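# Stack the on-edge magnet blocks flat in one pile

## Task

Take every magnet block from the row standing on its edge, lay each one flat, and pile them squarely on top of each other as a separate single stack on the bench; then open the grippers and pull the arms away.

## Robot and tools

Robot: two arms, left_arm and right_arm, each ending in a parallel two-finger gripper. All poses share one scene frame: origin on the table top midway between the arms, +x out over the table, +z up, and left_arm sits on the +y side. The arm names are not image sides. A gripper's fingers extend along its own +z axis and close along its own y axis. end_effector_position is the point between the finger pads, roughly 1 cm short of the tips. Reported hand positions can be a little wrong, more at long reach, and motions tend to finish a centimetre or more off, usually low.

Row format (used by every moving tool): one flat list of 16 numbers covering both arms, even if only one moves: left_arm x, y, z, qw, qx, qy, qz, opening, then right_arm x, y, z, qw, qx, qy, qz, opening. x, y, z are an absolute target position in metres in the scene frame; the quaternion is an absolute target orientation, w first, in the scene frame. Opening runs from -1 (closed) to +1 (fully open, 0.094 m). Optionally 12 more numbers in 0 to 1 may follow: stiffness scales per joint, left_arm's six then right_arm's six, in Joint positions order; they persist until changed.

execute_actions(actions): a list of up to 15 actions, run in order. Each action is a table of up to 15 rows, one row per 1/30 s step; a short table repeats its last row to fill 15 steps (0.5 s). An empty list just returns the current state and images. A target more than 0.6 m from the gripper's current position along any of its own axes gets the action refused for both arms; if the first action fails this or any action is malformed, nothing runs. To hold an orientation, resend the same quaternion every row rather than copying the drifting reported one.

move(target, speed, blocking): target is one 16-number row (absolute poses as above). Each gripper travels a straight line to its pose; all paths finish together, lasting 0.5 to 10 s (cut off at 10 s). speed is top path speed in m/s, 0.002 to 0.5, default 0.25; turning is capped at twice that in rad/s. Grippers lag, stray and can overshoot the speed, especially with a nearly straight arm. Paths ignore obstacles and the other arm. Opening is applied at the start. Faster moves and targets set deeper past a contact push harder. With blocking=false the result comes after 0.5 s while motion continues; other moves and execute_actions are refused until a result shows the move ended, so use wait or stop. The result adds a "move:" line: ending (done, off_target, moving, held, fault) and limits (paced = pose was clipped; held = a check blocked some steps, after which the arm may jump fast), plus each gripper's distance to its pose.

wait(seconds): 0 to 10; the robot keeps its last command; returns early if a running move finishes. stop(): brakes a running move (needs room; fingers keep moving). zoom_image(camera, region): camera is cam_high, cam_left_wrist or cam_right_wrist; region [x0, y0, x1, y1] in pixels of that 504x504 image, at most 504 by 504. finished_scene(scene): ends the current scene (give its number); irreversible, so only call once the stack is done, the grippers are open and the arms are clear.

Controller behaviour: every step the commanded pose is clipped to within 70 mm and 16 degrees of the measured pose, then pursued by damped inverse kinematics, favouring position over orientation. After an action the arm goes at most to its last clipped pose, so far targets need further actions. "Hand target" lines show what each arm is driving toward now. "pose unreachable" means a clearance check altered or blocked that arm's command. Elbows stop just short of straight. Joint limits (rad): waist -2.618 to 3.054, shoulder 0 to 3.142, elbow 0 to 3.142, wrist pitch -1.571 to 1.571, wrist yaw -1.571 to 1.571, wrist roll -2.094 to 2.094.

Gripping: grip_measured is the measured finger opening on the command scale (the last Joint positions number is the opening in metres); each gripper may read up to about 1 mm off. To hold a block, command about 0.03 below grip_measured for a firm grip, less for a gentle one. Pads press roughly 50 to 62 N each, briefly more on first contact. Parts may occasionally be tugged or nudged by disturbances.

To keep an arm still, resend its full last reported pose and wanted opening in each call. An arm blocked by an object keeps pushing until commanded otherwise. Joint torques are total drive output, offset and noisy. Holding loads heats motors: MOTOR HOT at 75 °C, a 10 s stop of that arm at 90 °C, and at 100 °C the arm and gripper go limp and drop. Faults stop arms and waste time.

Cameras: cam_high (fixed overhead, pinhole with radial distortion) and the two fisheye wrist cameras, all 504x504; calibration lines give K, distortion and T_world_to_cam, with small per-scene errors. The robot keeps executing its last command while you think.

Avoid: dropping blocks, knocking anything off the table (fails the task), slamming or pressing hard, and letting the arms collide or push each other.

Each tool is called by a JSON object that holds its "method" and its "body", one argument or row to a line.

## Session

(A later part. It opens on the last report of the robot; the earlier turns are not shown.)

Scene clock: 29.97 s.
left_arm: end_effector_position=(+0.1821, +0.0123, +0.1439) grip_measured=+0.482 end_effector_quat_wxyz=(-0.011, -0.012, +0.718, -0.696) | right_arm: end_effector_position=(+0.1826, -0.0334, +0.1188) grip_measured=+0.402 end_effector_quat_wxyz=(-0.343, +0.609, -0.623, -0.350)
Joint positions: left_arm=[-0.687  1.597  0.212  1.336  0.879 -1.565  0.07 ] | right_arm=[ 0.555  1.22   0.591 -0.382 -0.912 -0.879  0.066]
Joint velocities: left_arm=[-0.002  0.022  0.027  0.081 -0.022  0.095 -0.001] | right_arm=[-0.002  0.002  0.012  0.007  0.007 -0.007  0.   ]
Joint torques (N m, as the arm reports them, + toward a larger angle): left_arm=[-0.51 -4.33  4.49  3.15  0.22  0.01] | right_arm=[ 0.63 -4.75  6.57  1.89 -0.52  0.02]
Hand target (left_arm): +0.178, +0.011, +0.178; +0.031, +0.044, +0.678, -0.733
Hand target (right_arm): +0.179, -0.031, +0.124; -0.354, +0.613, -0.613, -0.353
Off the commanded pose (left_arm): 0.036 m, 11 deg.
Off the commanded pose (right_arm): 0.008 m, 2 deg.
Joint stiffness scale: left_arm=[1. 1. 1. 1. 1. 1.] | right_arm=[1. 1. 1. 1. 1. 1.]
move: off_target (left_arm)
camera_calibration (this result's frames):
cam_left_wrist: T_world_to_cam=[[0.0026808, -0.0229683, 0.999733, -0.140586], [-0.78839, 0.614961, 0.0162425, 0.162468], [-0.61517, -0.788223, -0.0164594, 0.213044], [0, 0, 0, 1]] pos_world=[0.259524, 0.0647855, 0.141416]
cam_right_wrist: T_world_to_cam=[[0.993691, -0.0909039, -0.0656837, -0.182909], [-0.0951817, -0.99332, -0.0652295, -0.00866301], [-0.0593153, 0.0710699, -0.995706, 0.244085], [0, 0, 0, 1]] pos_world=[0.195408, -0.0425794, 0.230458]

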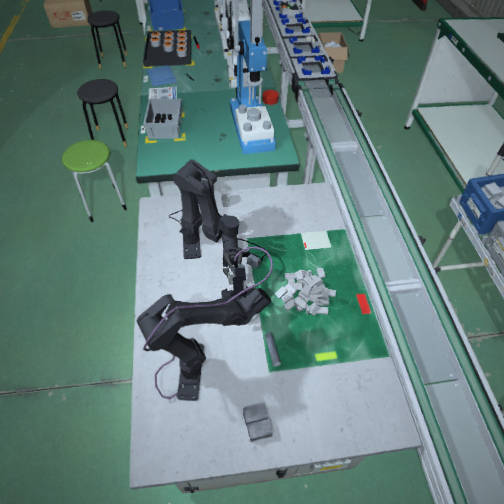

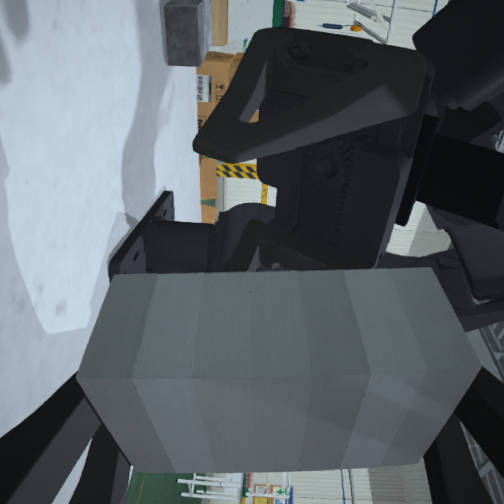

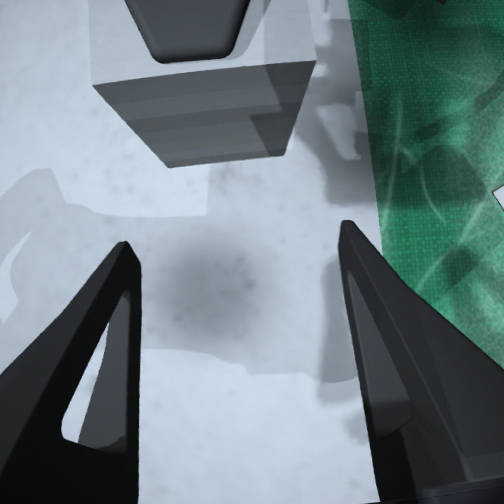

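{"method": "move", "body": {
  "target": [0.18,0.01,0.18,0.03,0.045,0.672,-0.739,0.44,0.176,0.008,0.111,0.354,-0.612,0.612,0.354,0.3],
  "speed": 0.05
}}

Scene clock: 32.40 s.
left_arm: end_effector_position=(+0.1823, +0.0120, +0.1422) grip_measured=+0.482 end_effector_quat_wxyz=(-0.011, -0.012, +0.718, -0.696) | right_arm: end_effector_position=(+0.1801, +0.0054, +0.1152) grip_measured=+0.302 end_effector_quat_wxyz=(-0.359, +0.612, -0.613, -0.347)
Joint positions: left_arm=[-0.687  1.612  0.212  1.35   0.88  -1.565  0.07 ] | right_arm=[ 0.726  1.261  0.55  -0.104 -0.811 -0.672  0.061]
Joint velocities: left_arm=[-0.007 -0.027 -0.027 -0.007 -0.007 -0.051 -0.001] | right_arm=[-0.007  0.002  0.002  0.022  0.037  0.081  0.   ]
Joint torques (N m, as the arm reports them, + toward a larger angle): left_arm=[-0.58 -4.92  4.4   3.14  0.22 -0.01] | right_arm=[ 0.63 -2.16  6.68  2.18 -0.4   0.04]
Hand target (left_arm): +0.178, +0.011, +0.178; +0.031, +0.044, +0.677, -0.734
Hand target (right_arm): +0.177, +0.007, +0.111; -0.354, +0.612, -0.612, -0.353
Off the commanded pose (left_arm): 0.038 m, 11 deg.
Off the commanded pose (right_arm): 0.006 m, 1 deg.
Joint stiffness scale: left_arm=[1. 1. 1. 1. 1. 1.] | right_arm=[1. 1. 1. 1. 1. 1.]
move: off_target (left_arm)
camera_calibration (this result's frames):
cam_left_wrist: T_world_to_cam=[[0.00298402, -0.0231714, 0.999727, -0.138926], [-0.787681, 0.615859, 0.0166253, 0.162635], [-0.616076, -0.787516, -0.0164139, 0.213027], [0, 0, 0, 1]] pos_world=[0.25976, 0.0643824, 0.139681]
cam_right_wrist: T_world_to_cam=[[0.99555, -0.0874333, -0.0351542, -0.181031], [-0.0902328, -0.99202, -0.0880625, 0.0311166], [-0.0271741, 0.0908427, -0.995494, 0.231651], [0, 0, 0, 1]] pos_world=[0.189328, -0.00600366, 0.226983]

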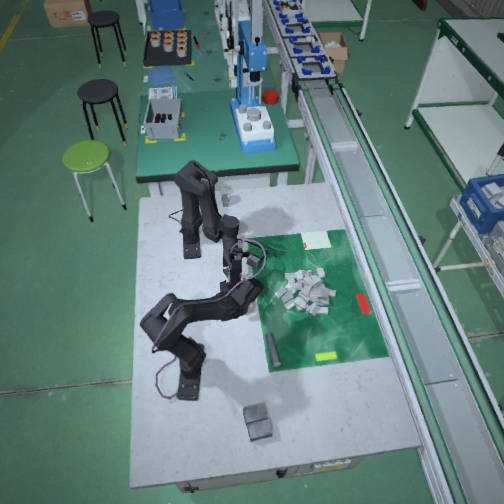

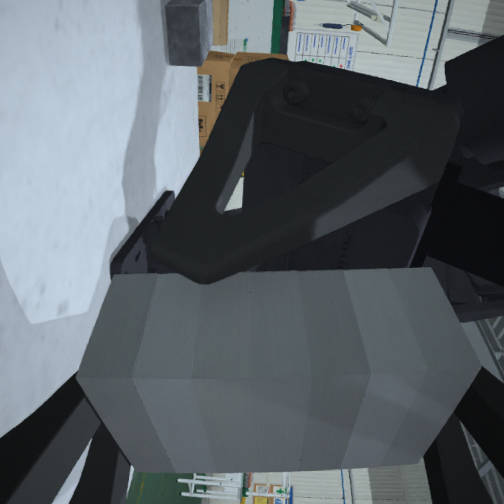

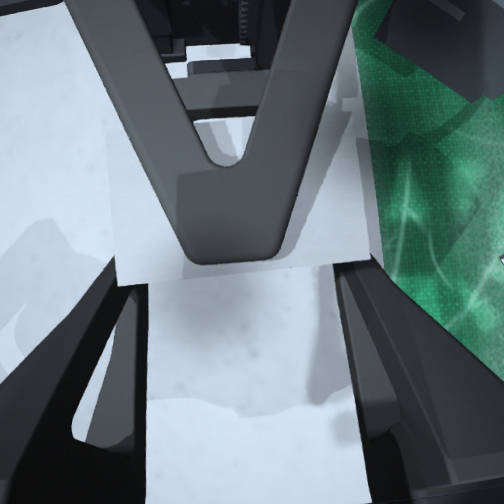

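{"method": "move", "body": {
  "target": [0.18,0.01,0.18,0.03,0.045,0.672,-0.739,0.44,0.176,0.014,0.099,0.354,-0.612,0.612,0.354,0.0],
  "speed": 0.03
}}

Scene clock: 35.97 s.
left_arm: end_effector_position=(+0.1814, +0.0138, +0.1282) grip_measured=+0.482 end_effector_quat_wxyz=(-0.024, -0.029, +0.732, -0.681) | right_arm: end_effector_position=(+0.1816, +0.0128, +0.1081) grip_measured=+0.003 end_effector_quat_wxyz=(-0.365, +0.609, -0.612, -0.349)
Joint positions: left_arm=[-0.687  1.623  0.203  1.307  0.873 -1.56   0.07 ] | right_arm=[ 0.749  1.299  0.527 -0.008 -0.798 -0.637  0.047]
Joint velocities: left_arm=[ 0.002 -0.007 -0.012  0.022 -0.037 -0.022 -0.001] | right_arm=[-0.007  0.002  0.002 -0.007 -0.037  0.081  0.   ]
Joint torques (N m, as the arm reports them, + toward a larger angle): left_arm=[-0.65 -6.17  4.73  3.47  0.35  0.  ] | right_arm=[ 0.93 -1.98  6.05  2.19 -0.34 -0.01]
Hand target (left_arm): +0.177, +0.011, +0.176; +0.031, +0.045, +0.679, -0.732
Hand target (right_arm): +0.176, +0.014, +0.099; -0.354, +0.612, -0.612, -0.354
Off the commanded pose (left_arm): 0.052 m, 14 deg.
Off the commanded pose (right_arm): 0.011 m, 1 deg.
Joint stiffness scale: left_arm=[1. 1. 1. 1. 1. 1.] | right_arm=[1. 1. 1. 1. 1. 1.]
move: off_target (left_arm, right_arm)
camera_calibration (this result's frames):
cam_left_wrist: T_world_to_cam=[[0.0462501, -0.0639748, 0.996879, -0.131853], [-0.789705, 0.608798, 0.0757079, 0.153986], [-0.611741, -0.790742, -0.0223643, 0.21365], [0, 0, 0, 1]] pos_world=[0.2584, 0.0667598, 0.124562]
cam_right_wrist: T_world_to_cam=[[0.995403, -0.0902238, -0.0321412, -0.182342], [-0.0930231, -0.990616, -0.100129, 0.0396996], [-0.0228056, 0.102658, -0.994455, 0.222916], [0, 0, 0, 1]] pos_world=[0.19028, -0.0000086246, 0.219794]

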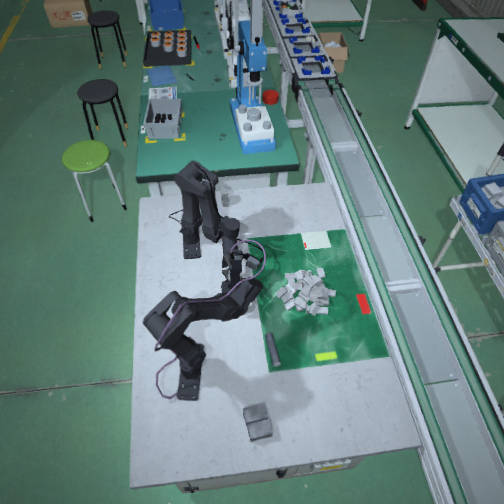

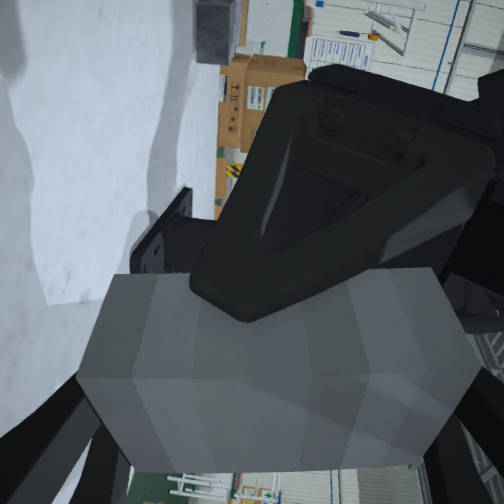

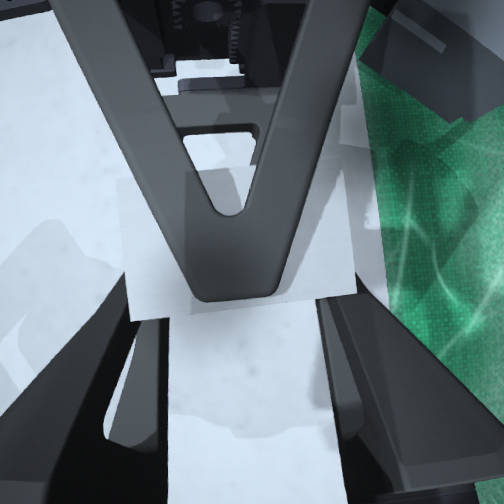

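{"method": "execute_actions", "body": {
  "actions": [
    [[0.18,0.01,0.19,0.03,0.045,0.672,-0.739,0.44,0.176,0.005,0.099,0.38,-0.596,0.596,0.38,0.2]],
    [[0.18,0.01,0.195,0.03,0.045,0.672,-0.739,0.44,0.176,0.005,0.099,0.406,-0.579,0.579,0.406,0.2]],
    [[0.18,0.01,0.195,0.03,0.045,0.672,-0.739,0.44,0.176,0.005,0.099,0.406,-0.579,0.579,0.406,0.2]]
  ]
}}

{"method": "zoom_image", "body": {
  "camera": "cam_high",
  "region": [190,210,290,320]
}}

Scene clock: 37.73 s.
left_arm: end_effector_position=(+0.1787, +0.0149, +0.1485) grip_measured=+0.482 end_effector_quat_wxyz=(-0.015, -0.015, +0.718, -0.695) | right_arm: end_effector_position=(+0.1787, +0.0069, +0.1036) grip_measured=+0.198 end_effector_quat_wxyz=(-0.412, +0.582, -0.577, -0.398)
Joint positions: left_arm=[-0.687  1.542  0.203  1.288  0.88  -1.574  0.07 ] | right_arm=[ 0.679  1.352  0.374  0.346 -0.948 -0.558  0.056]
Joint velocities: left_arm=[ 0.007 -0.002 -0.012  0.022 -0.022  0.022  0.   ] | right_arm=[-0.002 -0.007 -0.007  0.066  0.051  0.066  0.   ]
Joint torques (N m, as the arm reports them, + toward a larger angle): left_arm=[-0.55 -6.3   6.4   2.83  0.21 -0.04] | right_arm=[-0.61 -2.19  5.51  2.31 -0.47  0.02]
Hand target (left_arm): +0.177, +0.012, +0.193; +0.031, +0.044, +0.674, -0.737
Hand target (right_arm): +0.176, +0.005, +0.099; -0.406, +0.579, -0.579, -0.406
Off the commanded pose (left_arm): 0.047 m, 11 deg.
Off the commanded pose (right_arm): 0.006 m, 1 deg.
Joint stiffness scale: left_arm=[1. 1. 1. 1. 1. 1.] | right_arm=[1. 1. 1. 1. 1. 1.]
camera_calibration (this result's frames):
cam_left_wrist: T_world_to_cam=[[0.0132303, -0.0243742, 0.999615, -0.146904], [-0.787403, 0.615913, 0.0254398, 0.156519], [-0.616297, -0.787437, -0.0110436, 0.212452], [0, 0, 0, 1]] pos_world=[0.256121, 0.0673092, 0.145212]
cam_right_wrist: T_world_to_cam=[[0.996496, -0.0726293, -0.0414818, -0.179528], [-0.0809093, -0.962756, -0.25798, 0.0471445], [-0.0212, 0.260432, -0.965259, 0.214544], [0, 0, 0, 1]] pos_world=[0.187262, -0.0235245, 0.211806]

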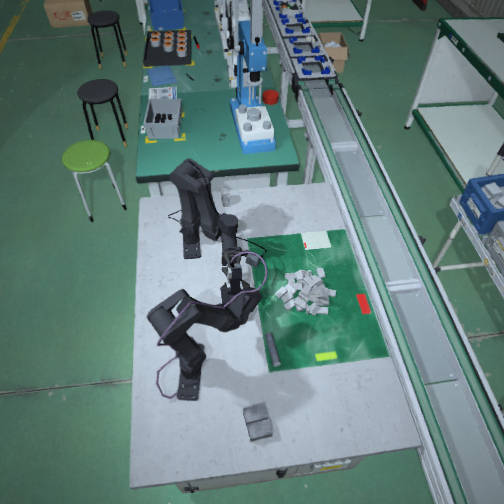

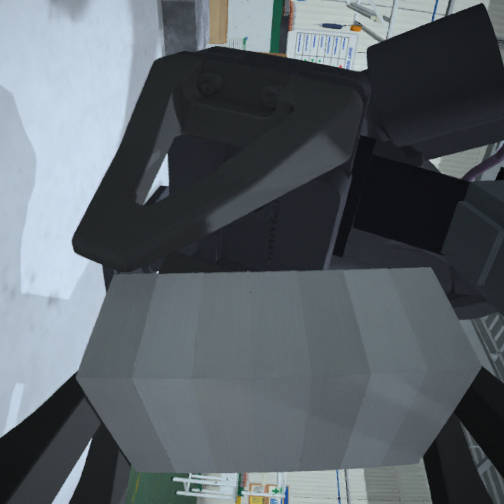

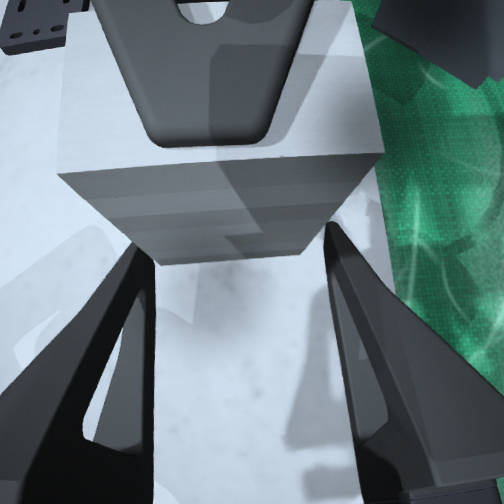

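Region (190, 210, 290, 320) of cam_high's 504x504 image, scaled by 4.582, with more detail than that image has; it fills the left 458 columns of this view, and the rest is white.

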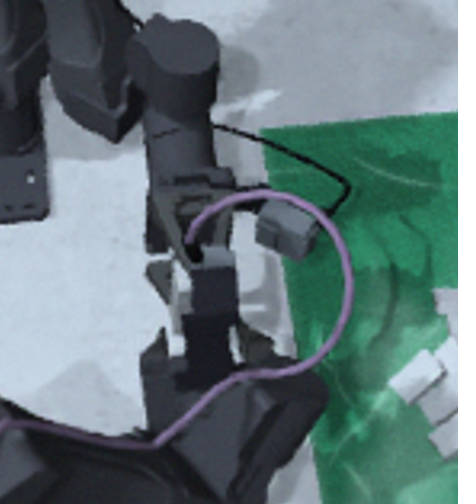

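Need up ~5mm, forward 12, x −3.

{"method": "execute_actions", "body": {
  "actions": [
    [[0.18,0.01,0.195,0.03,0.045,0.672,-0.739,0.44,0.172,0.012,0.112,0.406,-0.579,0.579,0.406,0.2]],
    [[0.18,0.01,0.195,0.03,0.045,0.672,-0.739,0.44,0.171,0.022,0.115,0.406,-0.579,0.579,0.406,0.1]],
    [[0.18,0.01,0.195,0.03,0.045,0.672,-0.739,0.44,0.171,0.022,0.115,0.406,-0.579,0.579,0.406,-0.05]]
  ]
}}

Scene clock: 39.43 s.
left_arm: end_effector_position=(+0.1743, +0.0148, +0.1471) grip_measured=+0.482 end_effector_quat_wxyz=(-0.027, -0.010, +0.720, -0.693) | right_arm: end_effector_position=(+0.1723, +0.0158, +0.1008) grip_measured=-0.048 end_effector_quat_wxyz=(-0.394, +0.573, -0.599, -0.398)
Joint positions: left_arm=[-0.689  1.542  0.203  1.28   0.902 -1.577  0.07 ] | right_arm=[ 0.742  1.341  0.374  0.344 -0.879 -0.477  0.045]
Joint velocities: left_arm=[-0.007 -0.002  0.007 -0.037 -0.022 -0.037  0.   ] | right_arm=[-0.007  0.012 -0.007  0.066 -0.037 -0.007  0.001]
Joint torques (N m, as the arm reports them, + toward a larger angle): left_arm=[-0.55 -6.67  6.33  2.87 -0.04 -0.04] | right_arm=[ 0.84 -4.61  8.71  2.22 -0.47  0.02]
Hand target (left_arm): +0.177, +0.012, +0.194; +0.030, +0.044, +0.673, -0.737
Hand target (right_arm): +0.171, +0.022, +0.115; -0.406, +0.579, -0.579, -0.406
Off the commanded pose (left_arm): 0.048 m, 12 deg.
Off the commanded pose (right_arm): 0.016 m, 3 deg.
Joint stiffness scale: left_arm=[1. 1. 1. 1. 1. 1.] | right_arm=[1. 1. 1. 1. 1. 1.]
camera_calibration (this result's frames):
cam_left_wrist: T_world_to_cam=[[0.0225033, -0.0292452, 0.999319, -0.146987], [-0.772636, 0.633831, 0.0359478, 0.148787], [-0.63445, -0.772919, -0.00833257, 0.212169], [0, 0, 0, 1]] pos_world=[0.252876, 0.0653856, 0.143306]
cam_right_wrist: T_world_to_cam=[[0.991749, -0.0961398, -0.0847993, -0.167003], [-0.113109, -0.967567, -0.225879, 0.0568837], [-0.060333, 0.233607, -0.970458, 0.217104], [0, 0, 0, 1]] pos_world=[0.185158, -0.0117337, 0.209377]

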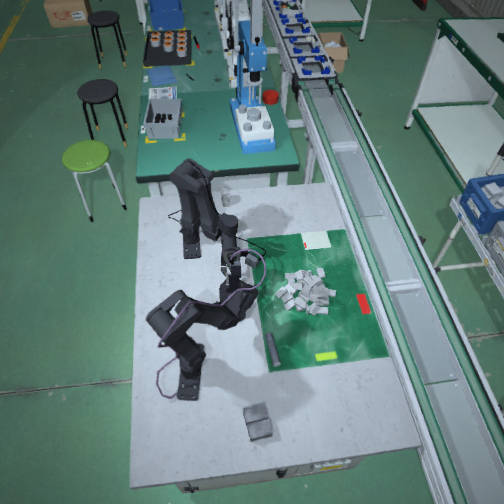

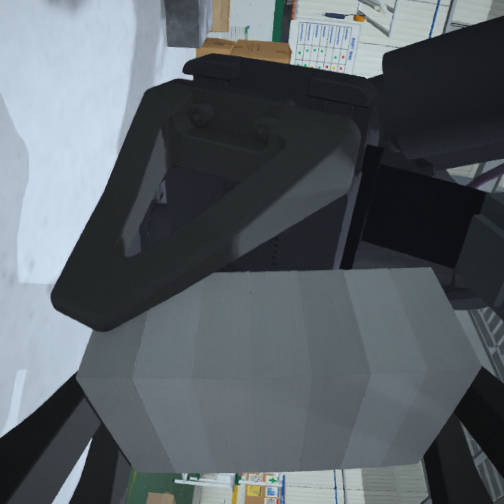

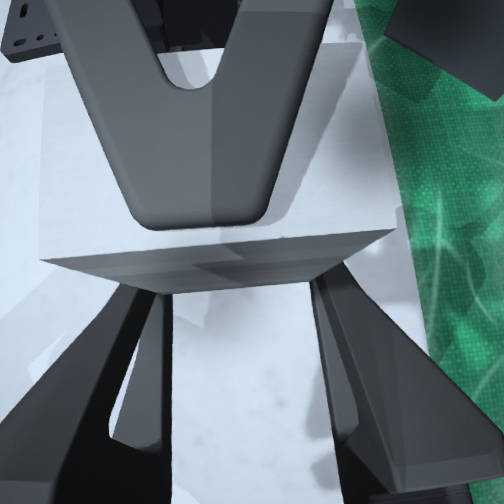

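{"method": "execute_actions", "body": {
  "actions": [
    [[0.18,0.01,0.195,0.03,0.045,0.672,-0.739,0.44,0.174,0.025,0.121,0.406,-0.579,0.579,0.406,0.1]],
    [[0.18,0.01,0.195,0.03,0.045,0.672,-0.739,0.44,0.174,0.027,0.125,0.406,-0.579,0.579,0.406,0.1]],
    [[0.18,0.01,0.195,0.03,0.045,0.672,-0.739,0.44,0.174,0.027,0.125,0.406,-0.579,0.579,0.406,-0.05]]
  ]
}}

Scene clock: 41.10 s.
left_arm: end_effector_position=(+0.1758, +0.0148, +0.1468) grip_measured=+0.482 end_effector_quat_wxyz=(-0.024, -0.014, +0.720, -0.693) | right_arm: end_effector_position=(+0.1749, +0.0227, +0.1103) grip_measured=-0.047 end_effector_quat_wxyz=(-0.397, +0.574, -0.593, -0.401)
Joint positions: left_arm=[-0.689  1.542  0.203  1.279  0.893 -1.577  0.07 ] | right_arm=[ 0.758  1.341  0.41   0.327 -0.876 -0.465  0.045]
Joint velocities: left_arm=[-0.002  0.007  0.002 -0.022 -0.022  0.051 -0.   ] | right_arm=[-0.007 -0.012  0.002 -0.037  0.007 -0.051 -0.001]
Joint torques (N m, as the arm reports them, + toward a larger angle): left_arm=[-0.52 -6.65  6.36  2.88  0.05 -0.01] | right_arm=[ 0.64 -5.67  9.12  1.93 -0.41  0.03]
Hand target (left_arm): +0.177, +0.012, +0.193; +0.030, +0.044, +0.674, -0.737
Hand target (right_arm): +0.174, +0.027, +0.125; -0.406, +0.579, -0.579, -0.406
Off the commanded pose (left_arm): 0.049 m, 12 deg.
Off the commanded pose (right_arm): 0.015 m, 2 deg.
Joint stiffness scale: left_arm=[1. 1. 1. 1. 1. 1.] | right_arm=[1. 1. 1. 1. 1. 1.]
camera_calibration (this result's frames):
cam_left_wrist: T_world_to_cam=[[0.0230153, -0.0299355, 0.999287, -0.146846], [-0.778148, 0.627007, 0.0367053, 0.150985], [-0.627659, -0.778438, -0.00886344, 0.212102], [0, 0, 0, 1]] pos_world=[0.253996, 0.0660434, 0.14308]
cam_right_wrist: T_world_to_cam=[[0.992999, -0.0865197, -0.0804203, -0.169041], [-0.103284, -0.966322, -0.235697, 0.0653651], [-0.0573195, 0.242353, -0.968493, 0.223907], [0, 0, 0, 1]] pos_world=[0.187443, -0.00572622, 0.218665]

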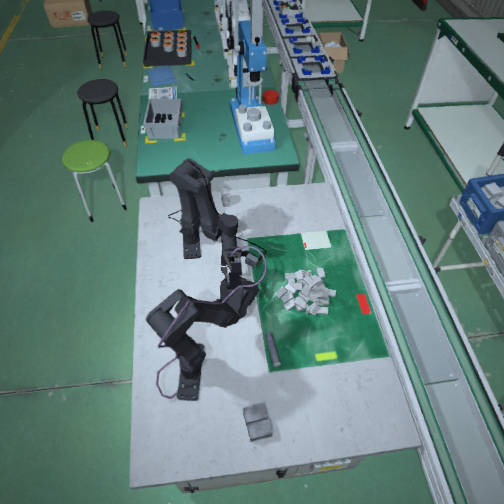

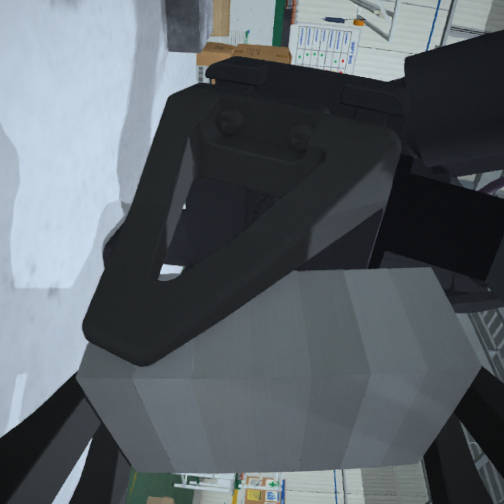

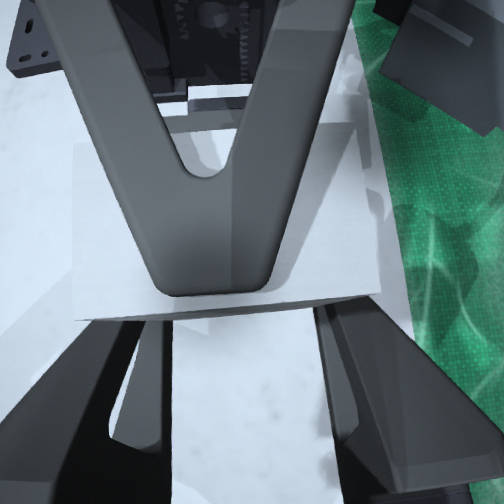

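{"method": "execute_actions", "body": {
  "actions": [
    [[0.18,0.01,0.195,0.03,0.045,0.672,-0.739,0.44,0.174,0.027,0.125,0.406,-0.579,0.579,0.406,-0.2]],
    [[0.177,0.014,0.175,0.0,0.015,0.70,-0.714,0.44,0.174,0.027,0.135,0.415,-0.572,0.572,0.415,-0.2]],
    [[0.177,0.014,0.16,-0.01,0,0.71,-0.704,0.65,0.174,0.027,0.135,0.415,-0.572,0.572,0.415,-0.2]],
    [[0.177,0.014,0.155,-0.01,0,0.71,-0.704,0.75,0.174,0.027,0.135,0.415,-0.572,0.572,0.415,-0.2]]
  ]
}}

Scene clock: 43.27 s.
left_arm: end_effector_position=(+0.1751, +0.0150, +0.1455) grip_measured=+0.748 end_effector_quat_wxyz=(-0.026, -0.014, +0.722, -0.691) | right_arm: end_effector_position=(+0.1720, +0.0203, +0.1058) grip_measured=-0.101 end_effector_quat_wxyz=(-0.379, +0.564, -0.613, -0.404)
Joint positions: left_arm=[-0.689  1.539  0.203  1.266  0.896 -1.574  0.082] | right_arm=[ 0.762  1.329  0.41   0.282 -0.862 -0.437  0.042]
Joint velocities: left_arm=[ 0.007  0.002 -0.002  0.066 -0.037  0.007 -0.   ] | right_arm=[-0.017  0.002 -0.017 -0.007  0.022 -0.022  0.   ]
Joint torques (N m, as the arm reports them, + toward a larger angle): left_arm=[ 0.04 -2.97  4.19  2.2   0.02 -0.01] | right_arm=[-0.31 -6.24  8.93  2.72 -0.74  0.  ]
Hand target (left_arm): +0.177, +0.014, +0.155; -0.010, -0.000, +0.711, -0.703
Hand target (right_arm): +0.174, +0.027, +0.134; -0.414, +0.574, -0.572, -0.415
Off the commanded pose (left_arm): 0.010 m, 3 deg.
Off the commanded pose (right_arm): 0.030 m, 6 deg.
Joint stiffness scale: left_arm=[1. 1. 1. 1. 1. 1.] | right_arm=[1. 1. 1. 1. 1. 1.]
camera_calibration (this result's frames):
cam_left_wrist: T_world_to_cam=[[0.0277084, -0.0358991, 0.998971, -0.146216], [-0.775973, 0.62922, 0.0441347, 0.148846], [-0.630157, -0.776398, -0.0104221, 0.212393], [0, 0, 0, 1]] pos_world=[0.253393, 0.065996, 0.14171]
cam_right_wrist: T_world_to_cam=[[0.98627, -0.106973, -0.125812, -0.160402], [-0.131426, -0.969741, -0.205742, 0.0634498], [-0.0999963, 0.219452, -0.970485, 0.228019], [0, 0, 0, 1]] pos_world=[0.189339, -0.0056682, 0.214163]

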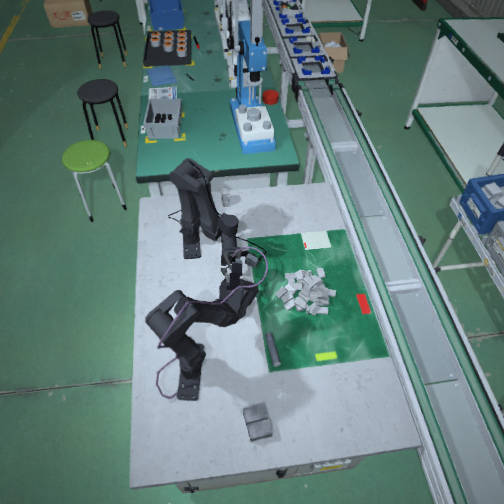

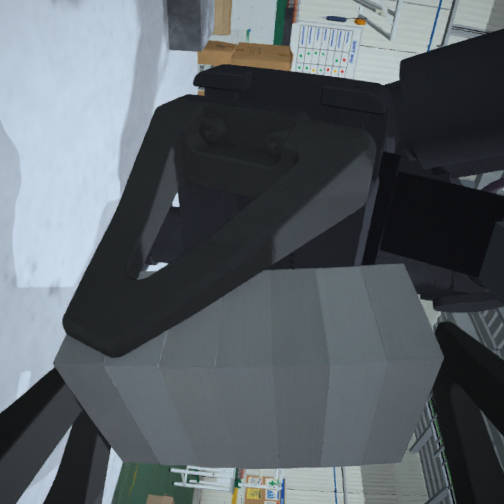

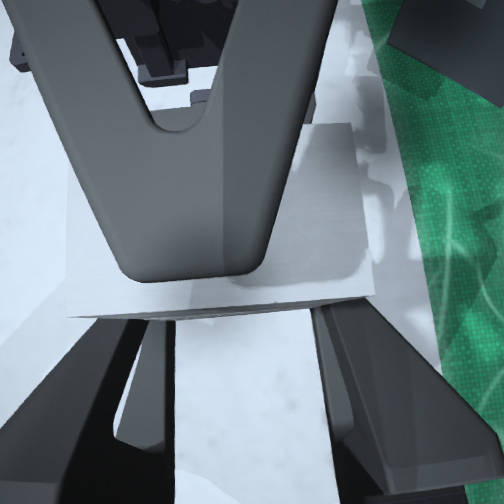

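{"method": "move", "body": {
  "target": [0.177,0.075,0.142,-0.01,0,0.71,-0.704,0.8,0.174,0.02,0.135,0.435,-0.6,0.548,0.395,-0.15],
  "speed": 0.05
}}

{"method": "move", "body": {
  "target": [0.177,0.09,0.13,-0.01,0,0.75,-0.66,0.8,0.174,0.02,0.04,0.435,-0.6,0.548,0.395,-0.15],
  "speed": 0.05
}}

Scene clock: 45.77 s.
left_arm: end_effector_position=(+0.1807, +0.0720, +0.1375) grip_measured=+0.798 end_effector_quat_wxyz=(-0.022, -0.012, +0.716, -0.698) | right_arm: end_effector_position=(+0.1705, +0.0118, +0.0974) grip_measured=-0.101 end_effector_quat_wxyz=(-0.382, +0.589, -0.602, -0.380)
Joint positions: left_arm=[-0.41   1.539  0.092  1.381  1.173 -1.558  0.084] | right_arm=[ 0.743  1.314  0.402  0.219 -0.855 -0.551  0.042]
Joint velocities: left_arm=[-0.002  0.002 -0.012  0.066 -0.051  0.022  0.001] | right_arm=[-0.012  0.002 -0.012  0.022  0.007 -0.037 -0.002]
Joint torques (N m, as the arm reports them, + toward a larger angle): left_arm=[ 1.06 -3.3   2.04  1.76  0.16  0.09] | right_arm=[-0.75 -6.81  9.    2.93 -0.97 -0.09]
Hand target (left_arm): +0.178, +0.075, +0.140; -0.009, +0.001, +0.713, -0.702
Hand target (right_arm): +0.173, +0.020, +0.133; -0.432, +0.601, -0.547, -0.392
Off the commanded pose (left_arm): 0.007 m, 2 deg.
Off the commanded pose (right_arm): 0.039 m, 9 deg.
Joint stiffness scale: left_arm=[1. 1. 1. 1. 1. 1.] | right_arm=[1. 1. 1. 1. 1. 1.]
move: off_target (right_arm)
camera_calibration (this result's frames):
cam_left_wrist: T_world_to_cam=[[0.018329, -0.0178341, 0.999673, -0.136013], [-0.777781, 0.628019, 0.0254644, 0.120618], [-0.628268, -0.777993, -0.00236, 0.258753], [0, 0, 0, 1]] pos_world=[0.258874, 0.123132, 0.133507]
cam_right_wrist: T_world_to_cam=[[0.994052, -0.0884644, -0.0635208, -0.168541], [-0.0984883, -0.979161, -0.177605, 0.0450278], [-0.0464854, 0.182805, -0.98205, 0.21396], [0, 0, 0, 1]] pos_world=[0.181919, -0.00993326, 0.20741]

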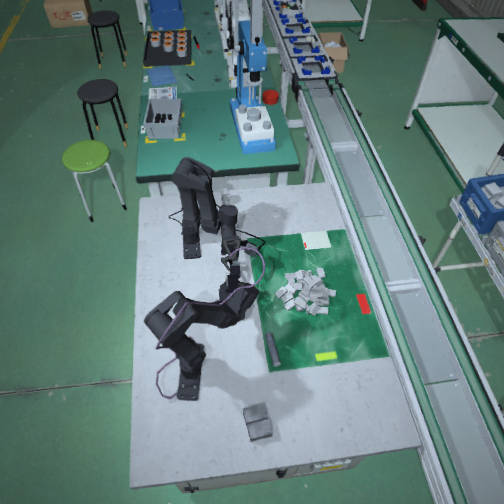

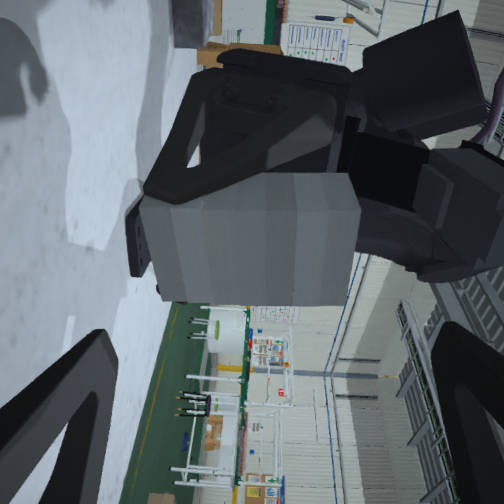

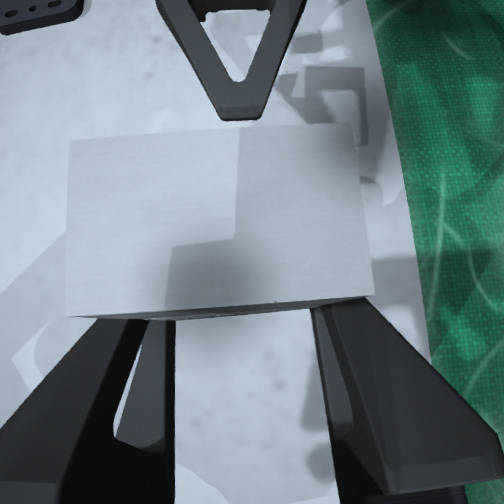

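Scene clock: 48.07 s.
left_arm: end_effector_position=(+0.1684, +0.0913, +0.1158) grip_measured=+0.798 end_effector_quat_wxyz=(-0.034, -0.022, +0.758, -0.651) | right_arm: end_effector_position=(+0.1734, +0.0130, +0.0198) grip_measured=-0.101 end_effector_quat_wxyz=(-0.397, +0.596, -0.589, -0.375)
Joint positions: left_arm=[-0.335  1.224  0.108  0.661  1.223 -1.222  0.084] | right_arm=[ 0.74   1.786  0.273  0.845 -0.86  -0.573  0.042]
Joint velocities: left_arm=[-0.012 -0.007  0.007 -0.007  0.007  0.037  0.   ] | right_arm=[ 0.002 -0.002 -0.007  0.051  0.022 -0.022 -0.001]
Joint torques (N m, as the arm reports them, + toward a larger angle): left_arm=[ 0.96 -3.14  7.2   1.31  0.45  0.13] | right_arm=[-0.61 -4.95  4.    3.28 -0.93  0.01]
Hand target (left_arm): +0.176, +0.090, +0.130; -0.010, +0.001, +0.751, -0.660
Hand target (right_arm): +0.174, +0.020, +0.040; -0.430, +0.602, -0.547, -0.392
Off the commanded pose (left_arm): 0.017 m, 4 deg.
Off the commanded pose (right_arm): 0.021 m, 7 deg.
Joint stiffness scale: left_arm=[1. 1. 1. 1. 1. 1.] | right_arm=[1. 1. 1. 1. 1. 1.]
move: off_target (left_arm, right_arm)
camera_calibration (this result's frames):
cam_left_wrist: T_world_to_cam=[[0.0484315, -0.142392, 0.988625, -0.106124], [-0.772502, 0.622092, 0.127444, 0.087333], [-0.633162, -0.769887, -0.0798692, 0.275104], [0, 0, 0, 1]] pos_world=[0.24679, 0.142358, 0.115759]
cam_right_wrist: T_world_to_cam=[[0.996549, -0.078956, -0.0256019, -0.177549], [-0.0824567, -0.977053, -0.196388, 0.0302286], [-0.00950839, 0.197821, -0.980192, 0.130992], [0, 0, 0, 1]] pos_world=[0.180675, -0.0103966, 0.129788]

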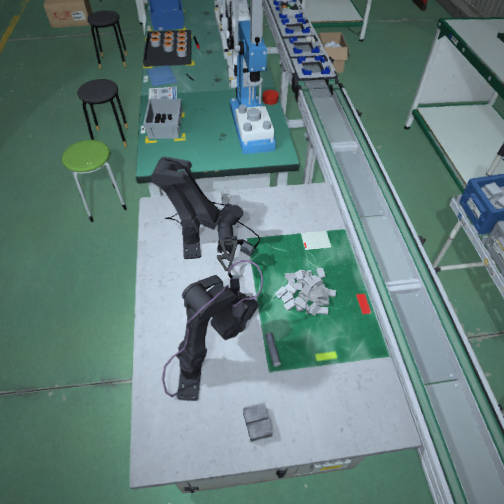

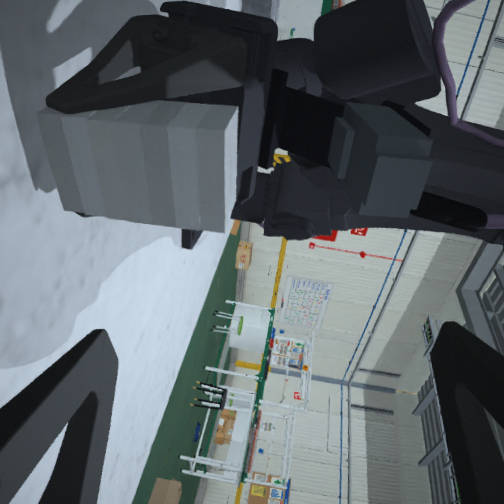

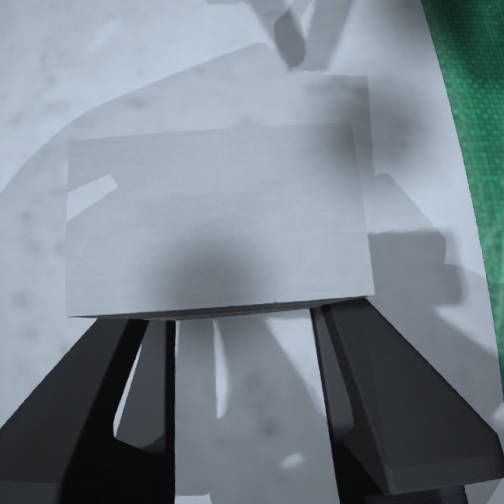

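{"method": "execute_actions", "body": {
  "actions": [
    [[0.177,0.1,0.13,-0.01,0,0.75,-0.66,0.8,0.174,0.02,0.033,0.435,-0.6,0.548,0.395,-0.15]],
    [[0.177,0.11,0.13,-0.01,0,0.75,-0.66,0.8,0.174,0.02,0.026,0.435,-0.6,0.548,0.395,-0.15]],
    [[0.177,0.11,0.13,-0.01,0,0.75,-0.66,0.8,0.174,0.02,0.019,0.43,-0.6,0.555,0.39,-0.15]],
    [[0.177,0.11,0.13,-0.01,0,0.75,-0.66,0.8,0.174,0.017,0.01,0.415,-0.598,0.57,0.385,-0.15]],
    [[0.177,0.11,0.13,-0.01,0,0.75,-0.66,0.8,0.174,0.015,0.002,0.405,-0.596,0.58,0.38,-0.15]]
  ]
}}

Scene clock: 50.87 s.
left_arm: end_effector_position=(+0.1689, +0.1101, +0.1144) grip_measured=+0.798 end_effector_quat_wxyz=(-0.034, -0.025, +0.757, -0.652) | right_arm: end_effector_position=(+0.1744, +0.0170, +0.0123) grip_measured=-0.101 end_effector_quat_wxyz=(-0.405, +0.587, -0.580, -0.394)
Joint positions: left_arm=[-0.217  1.157  0.136  0.381  1.32  -1.031  0.084] | right_arm=[ 0.735  1.921  0.273  1.028 -0.897 -0.53   0.042]
Joint velocities: left_arm=[ 0.002 -0.007 -0.017  0.007 -0.022 -0.051 -0.   ] | right_arm=[-0.022  0.007  0.012  0.051  0.051  0.037 -0.   ]
Joint torques (N m, as the arm reports them, + toward a larger angle): left_arm=[ 0.92 -2.96  7.46  1.16  0.62  0.12] | right_arm=[ 0.21 -2.71  2.81  2.29 -0.07 -0.42]
Hand target (left_arm): +0.176, +0.110, +0.130; -0.010, -0.000, +0.751, -0.661
Hand target (right_arm): +0.174, +0.015, +0.002; -0.404, +0.596, -0.580, -0.380
Off the commanded pose (left_arm): 0.018 m, 4 deg.
Off the commanded pose (right_arm): 0.010 m, 2 deg.
Joint stiffness scale: left_arm=[1. 1. 1. 1. 1. 1.] | right_arm=[1. 1. 1. 1. 1. 1.]
camera_calibration (this result's frames):
cam_left_wrist: T_world_to_cam=[[0.0530457, -0.140781, 0.988619, -0.103094], [-0.775906, 0.617403, 0.129551, 0.0770171], [-0.628614, -0.773947, -0.0764822, 0.28907], [0, 0, 0, 1]] pos_world=[0.24694, 0.161661, 0.114051]
cam_right_wrist: T_world_to_cam=[[0.996785, -0.0688949, -0.0409096, -0.178397], [-0.0767328, -0.96778, -0.239821, 0.0320786], [-0.023069, 0.242189, -0.969955, 0.12436], [0, 0, 0, 1]] pos_world=[0.183154, -0.0113643, 0.121018]

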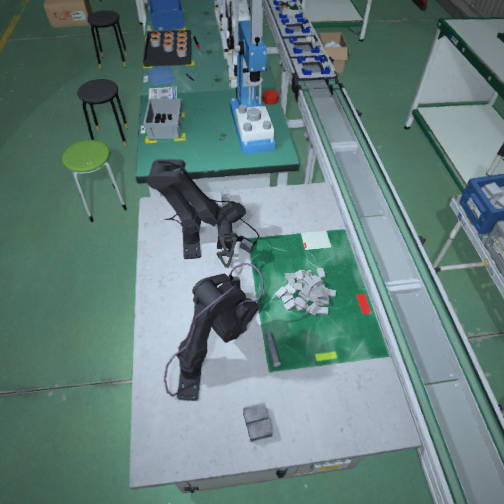

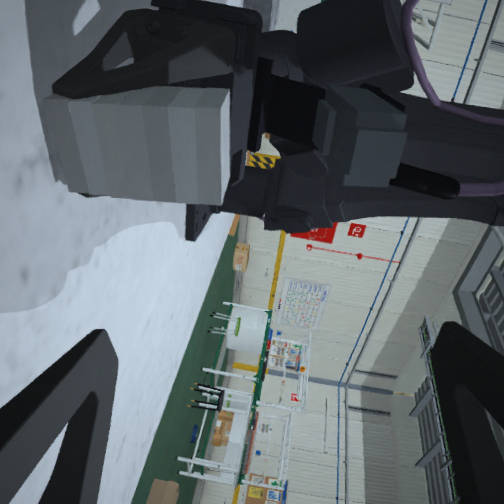

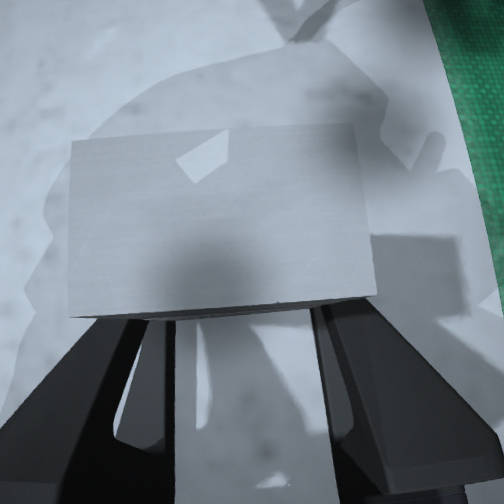

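{"method": "execute_actions", "body": {
  "actions": [
    [[0.177,0.11,0.13,-0.01,0,0.75,-0.66,0.8,0.174,0.017,0.014,0.405,-0.587,0.58,0.394,0.4]]
  ]
}}

{"method": "move", "body": {
  "target": [0.19,0.17,0.16,0,0,0.85,-0.53,0.8,0.17,-0.11,0.09,0.354,-0.612,0.612,0.354,0.4],
  "speed": 0.15
}}

Scene clock: 51.50 s.
left_arm: end_effector_position=(+0.1688, +0.1101, +0.1144) grip_measured=+0.798 end_effector_quat_wxyz=(-0.034, -0.026, +0.757, -0.652) | right_arm: end_effector_position=(+0.1753, +0.0171, +0.0131) grip_measured=+0.397 end_effector_quat_wxyz=(-0.407, +0.586, -0.580, -0.393)
Joint positions: left_arm=[-0.217  1.157  0.136  0.381  1.32  -1.031  0.084] | right_arm=[ 0.734  1.921  0.273  1.034 -0.896 -0.524  0.066]
Joint velocities: left_arm=[-0.012 -0.017  0.002 -0.037  0.007 -0.022  0.001] | right_arm=[-0.002  0.007  0.012 -0.095 -0.022  0.022 -0.   ]
Joint torques (N m, as the arm reports them, + toward a larger angle): left_arm=[ 0.97 -2.98  7.51  1.15  0.62  0.12] | right_arm=[ 0.06 -6.21  3.06  1.96 -0.28 -0.04]
Hand target (left_arm): +0.176, +0.110, +0.130; -0.010, -0.000, +0.751, -0.661
Hand target (right_arm): +0.174, +0.017, +0.014; -0.405, +0.587, -0.580, -0.394
Off the commanded pose (left_arm): 0.018 m, 4 deg.
Off the commanded pose (right_arm): 0.002 m, 0 deg.
Joint stiffness scale: left_arm=[1. 1. 1. 1. 1. 1.] | right_arm=[1. 1. 1. 1. 1. 1.]
camera_calibration (this result's frames):
cam_left_wrist: T_world_to_cam=[[0.0534137, -0.140863, 0.988587, -0.103106], [-0.775858, 0.617392, 0.129892, 0.0769524], [-0.628643, -0.773941, -0.0763127, 0.289041], [0, 0, 0, 1]] pos_world=[0.246915, 0.161667, 0.113992]
cam_right_wrist: T_world_to_cam=[[0.99655, -0.0723947, -0.0405856, -0.179185], [-0.0801134, -0.966827, -0.242544, 0.033124], [-0.0216803, 0.244959, -0.969291, 0.124827], [0, 0, 0, 1]] pos_world=[0.183926, -0.0115243, 0.121755]

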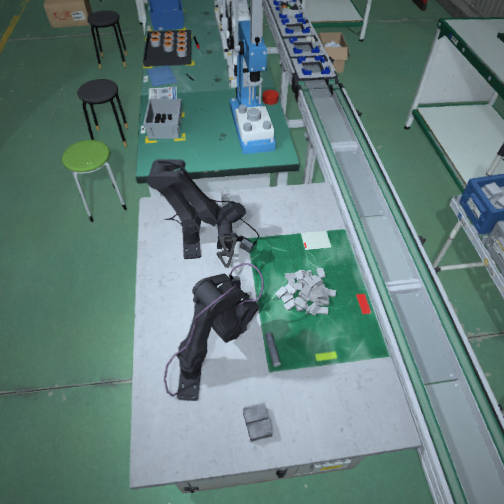

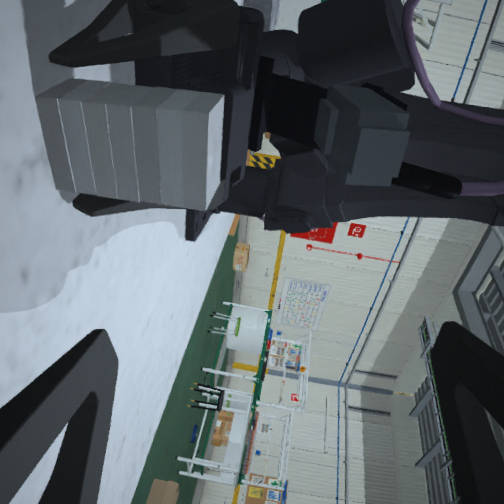

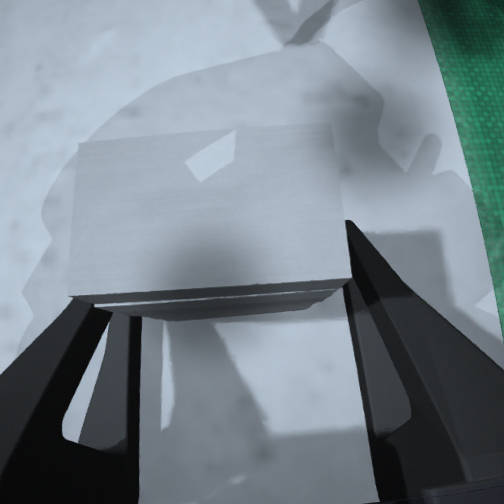

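Scene clock: 53.67 s.
left_arm: end_effector_position=(+0.1800, +0.1697, +0.1499) grip_measured=+0.798 end_effector_quat_wxyz=(-0.017, -0.003, +0.854, -0.520) | right_arm: end_effector_position=(+0.1640, -0.1090, +0.0849) grip_measured=+0.398 end_effector_quat_wxyz=(-0.353, +0.616, -0.613, -0.347)
Joint positions: left_arm=[ 0.06   1.211  0.711 -1.236  1.087  0.151  0.084] | right_arm=[ 0.161  1.293  0.528 -0.807 -1.036 -1.583  0.066]
Joint velocities: left_arm=[-0.012  0.002  0.007 -0.125 -0.051 -0.037  0.   ] | right_arm=[-0.012  0.002  0.002  0.022 -0.037 -0.081 -0.   ]
Joint torques (N m, as the arm reports them, + toward a larger angle): left_arm=[ 1.07 -1.35  7.74 -0.28  0.76  0.13] | right_arm=[-0.42 -1.27  8.36  0.38 -0.69 -0.08]
Hand target (left_arm): +0.188, +0.171, +0.159; -0.003, +0.003, +0.851, -0.526
Hand target (right_arm): +0.167, -0.108, +0.090; -0.354, +0.611, -0.611, -0.356
Off the commanded pose (left_arm): 0.014 m, 2 deg.
Off the commanded pose (right_arm): 0.008 m, 1 deg.
Joint stiffness scale: left_arm=[1. 1. 1. 1. 1. 1.] | right_arm=[1. 1. 1. 1. 1. 1.]
move: off_target (left_arm)
camera_calibration (this result's frames):
cam_left_wrist: T_world_to_cam=[[-0.00680959, -0.451382, 0.892305, -0.0523921], [-0.771046, 0.570566, 0.282742, 0.0283665], [-0.636743, -0.686083, -0.351921, 0.372729], [0, 0, 0, 1]] pos_world=[0.258848, 0.215889, 0.169901]
cam_right_wrist: T_world_to_cam=[[0.996231, -0.0772599, -0.0394329, -0.174726], [-0.0801414, -0.993755, -0.0776482, -0.0892266], [-0.0331875, 0.0805157, -0.996201, 0.211382], [0, 0, 0, 1]] pos_world=[0.173932, -0.119188, 0.196761]

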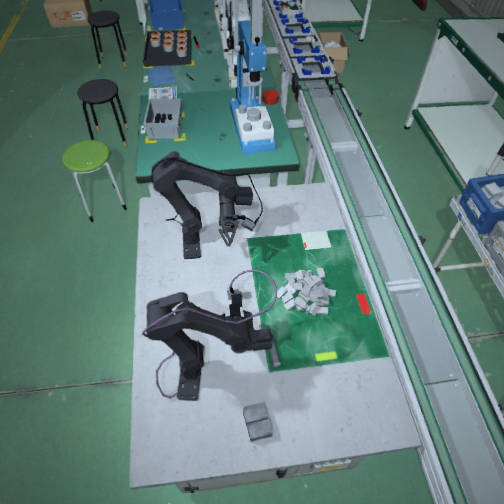

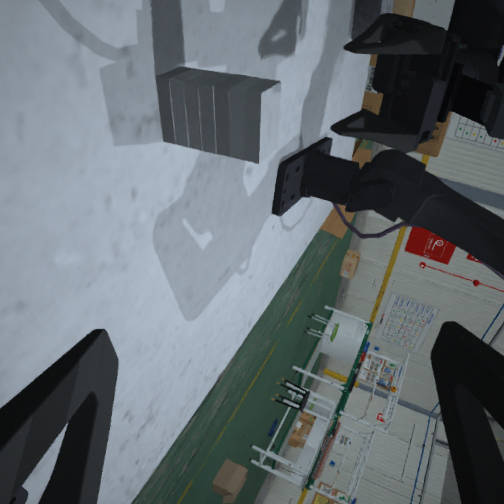

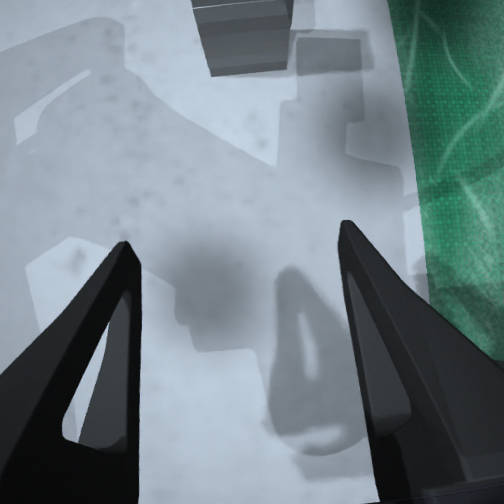

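{"method": "finished_scene", "body": {
  "scene": 1
}}

The scene is finished: the task was done.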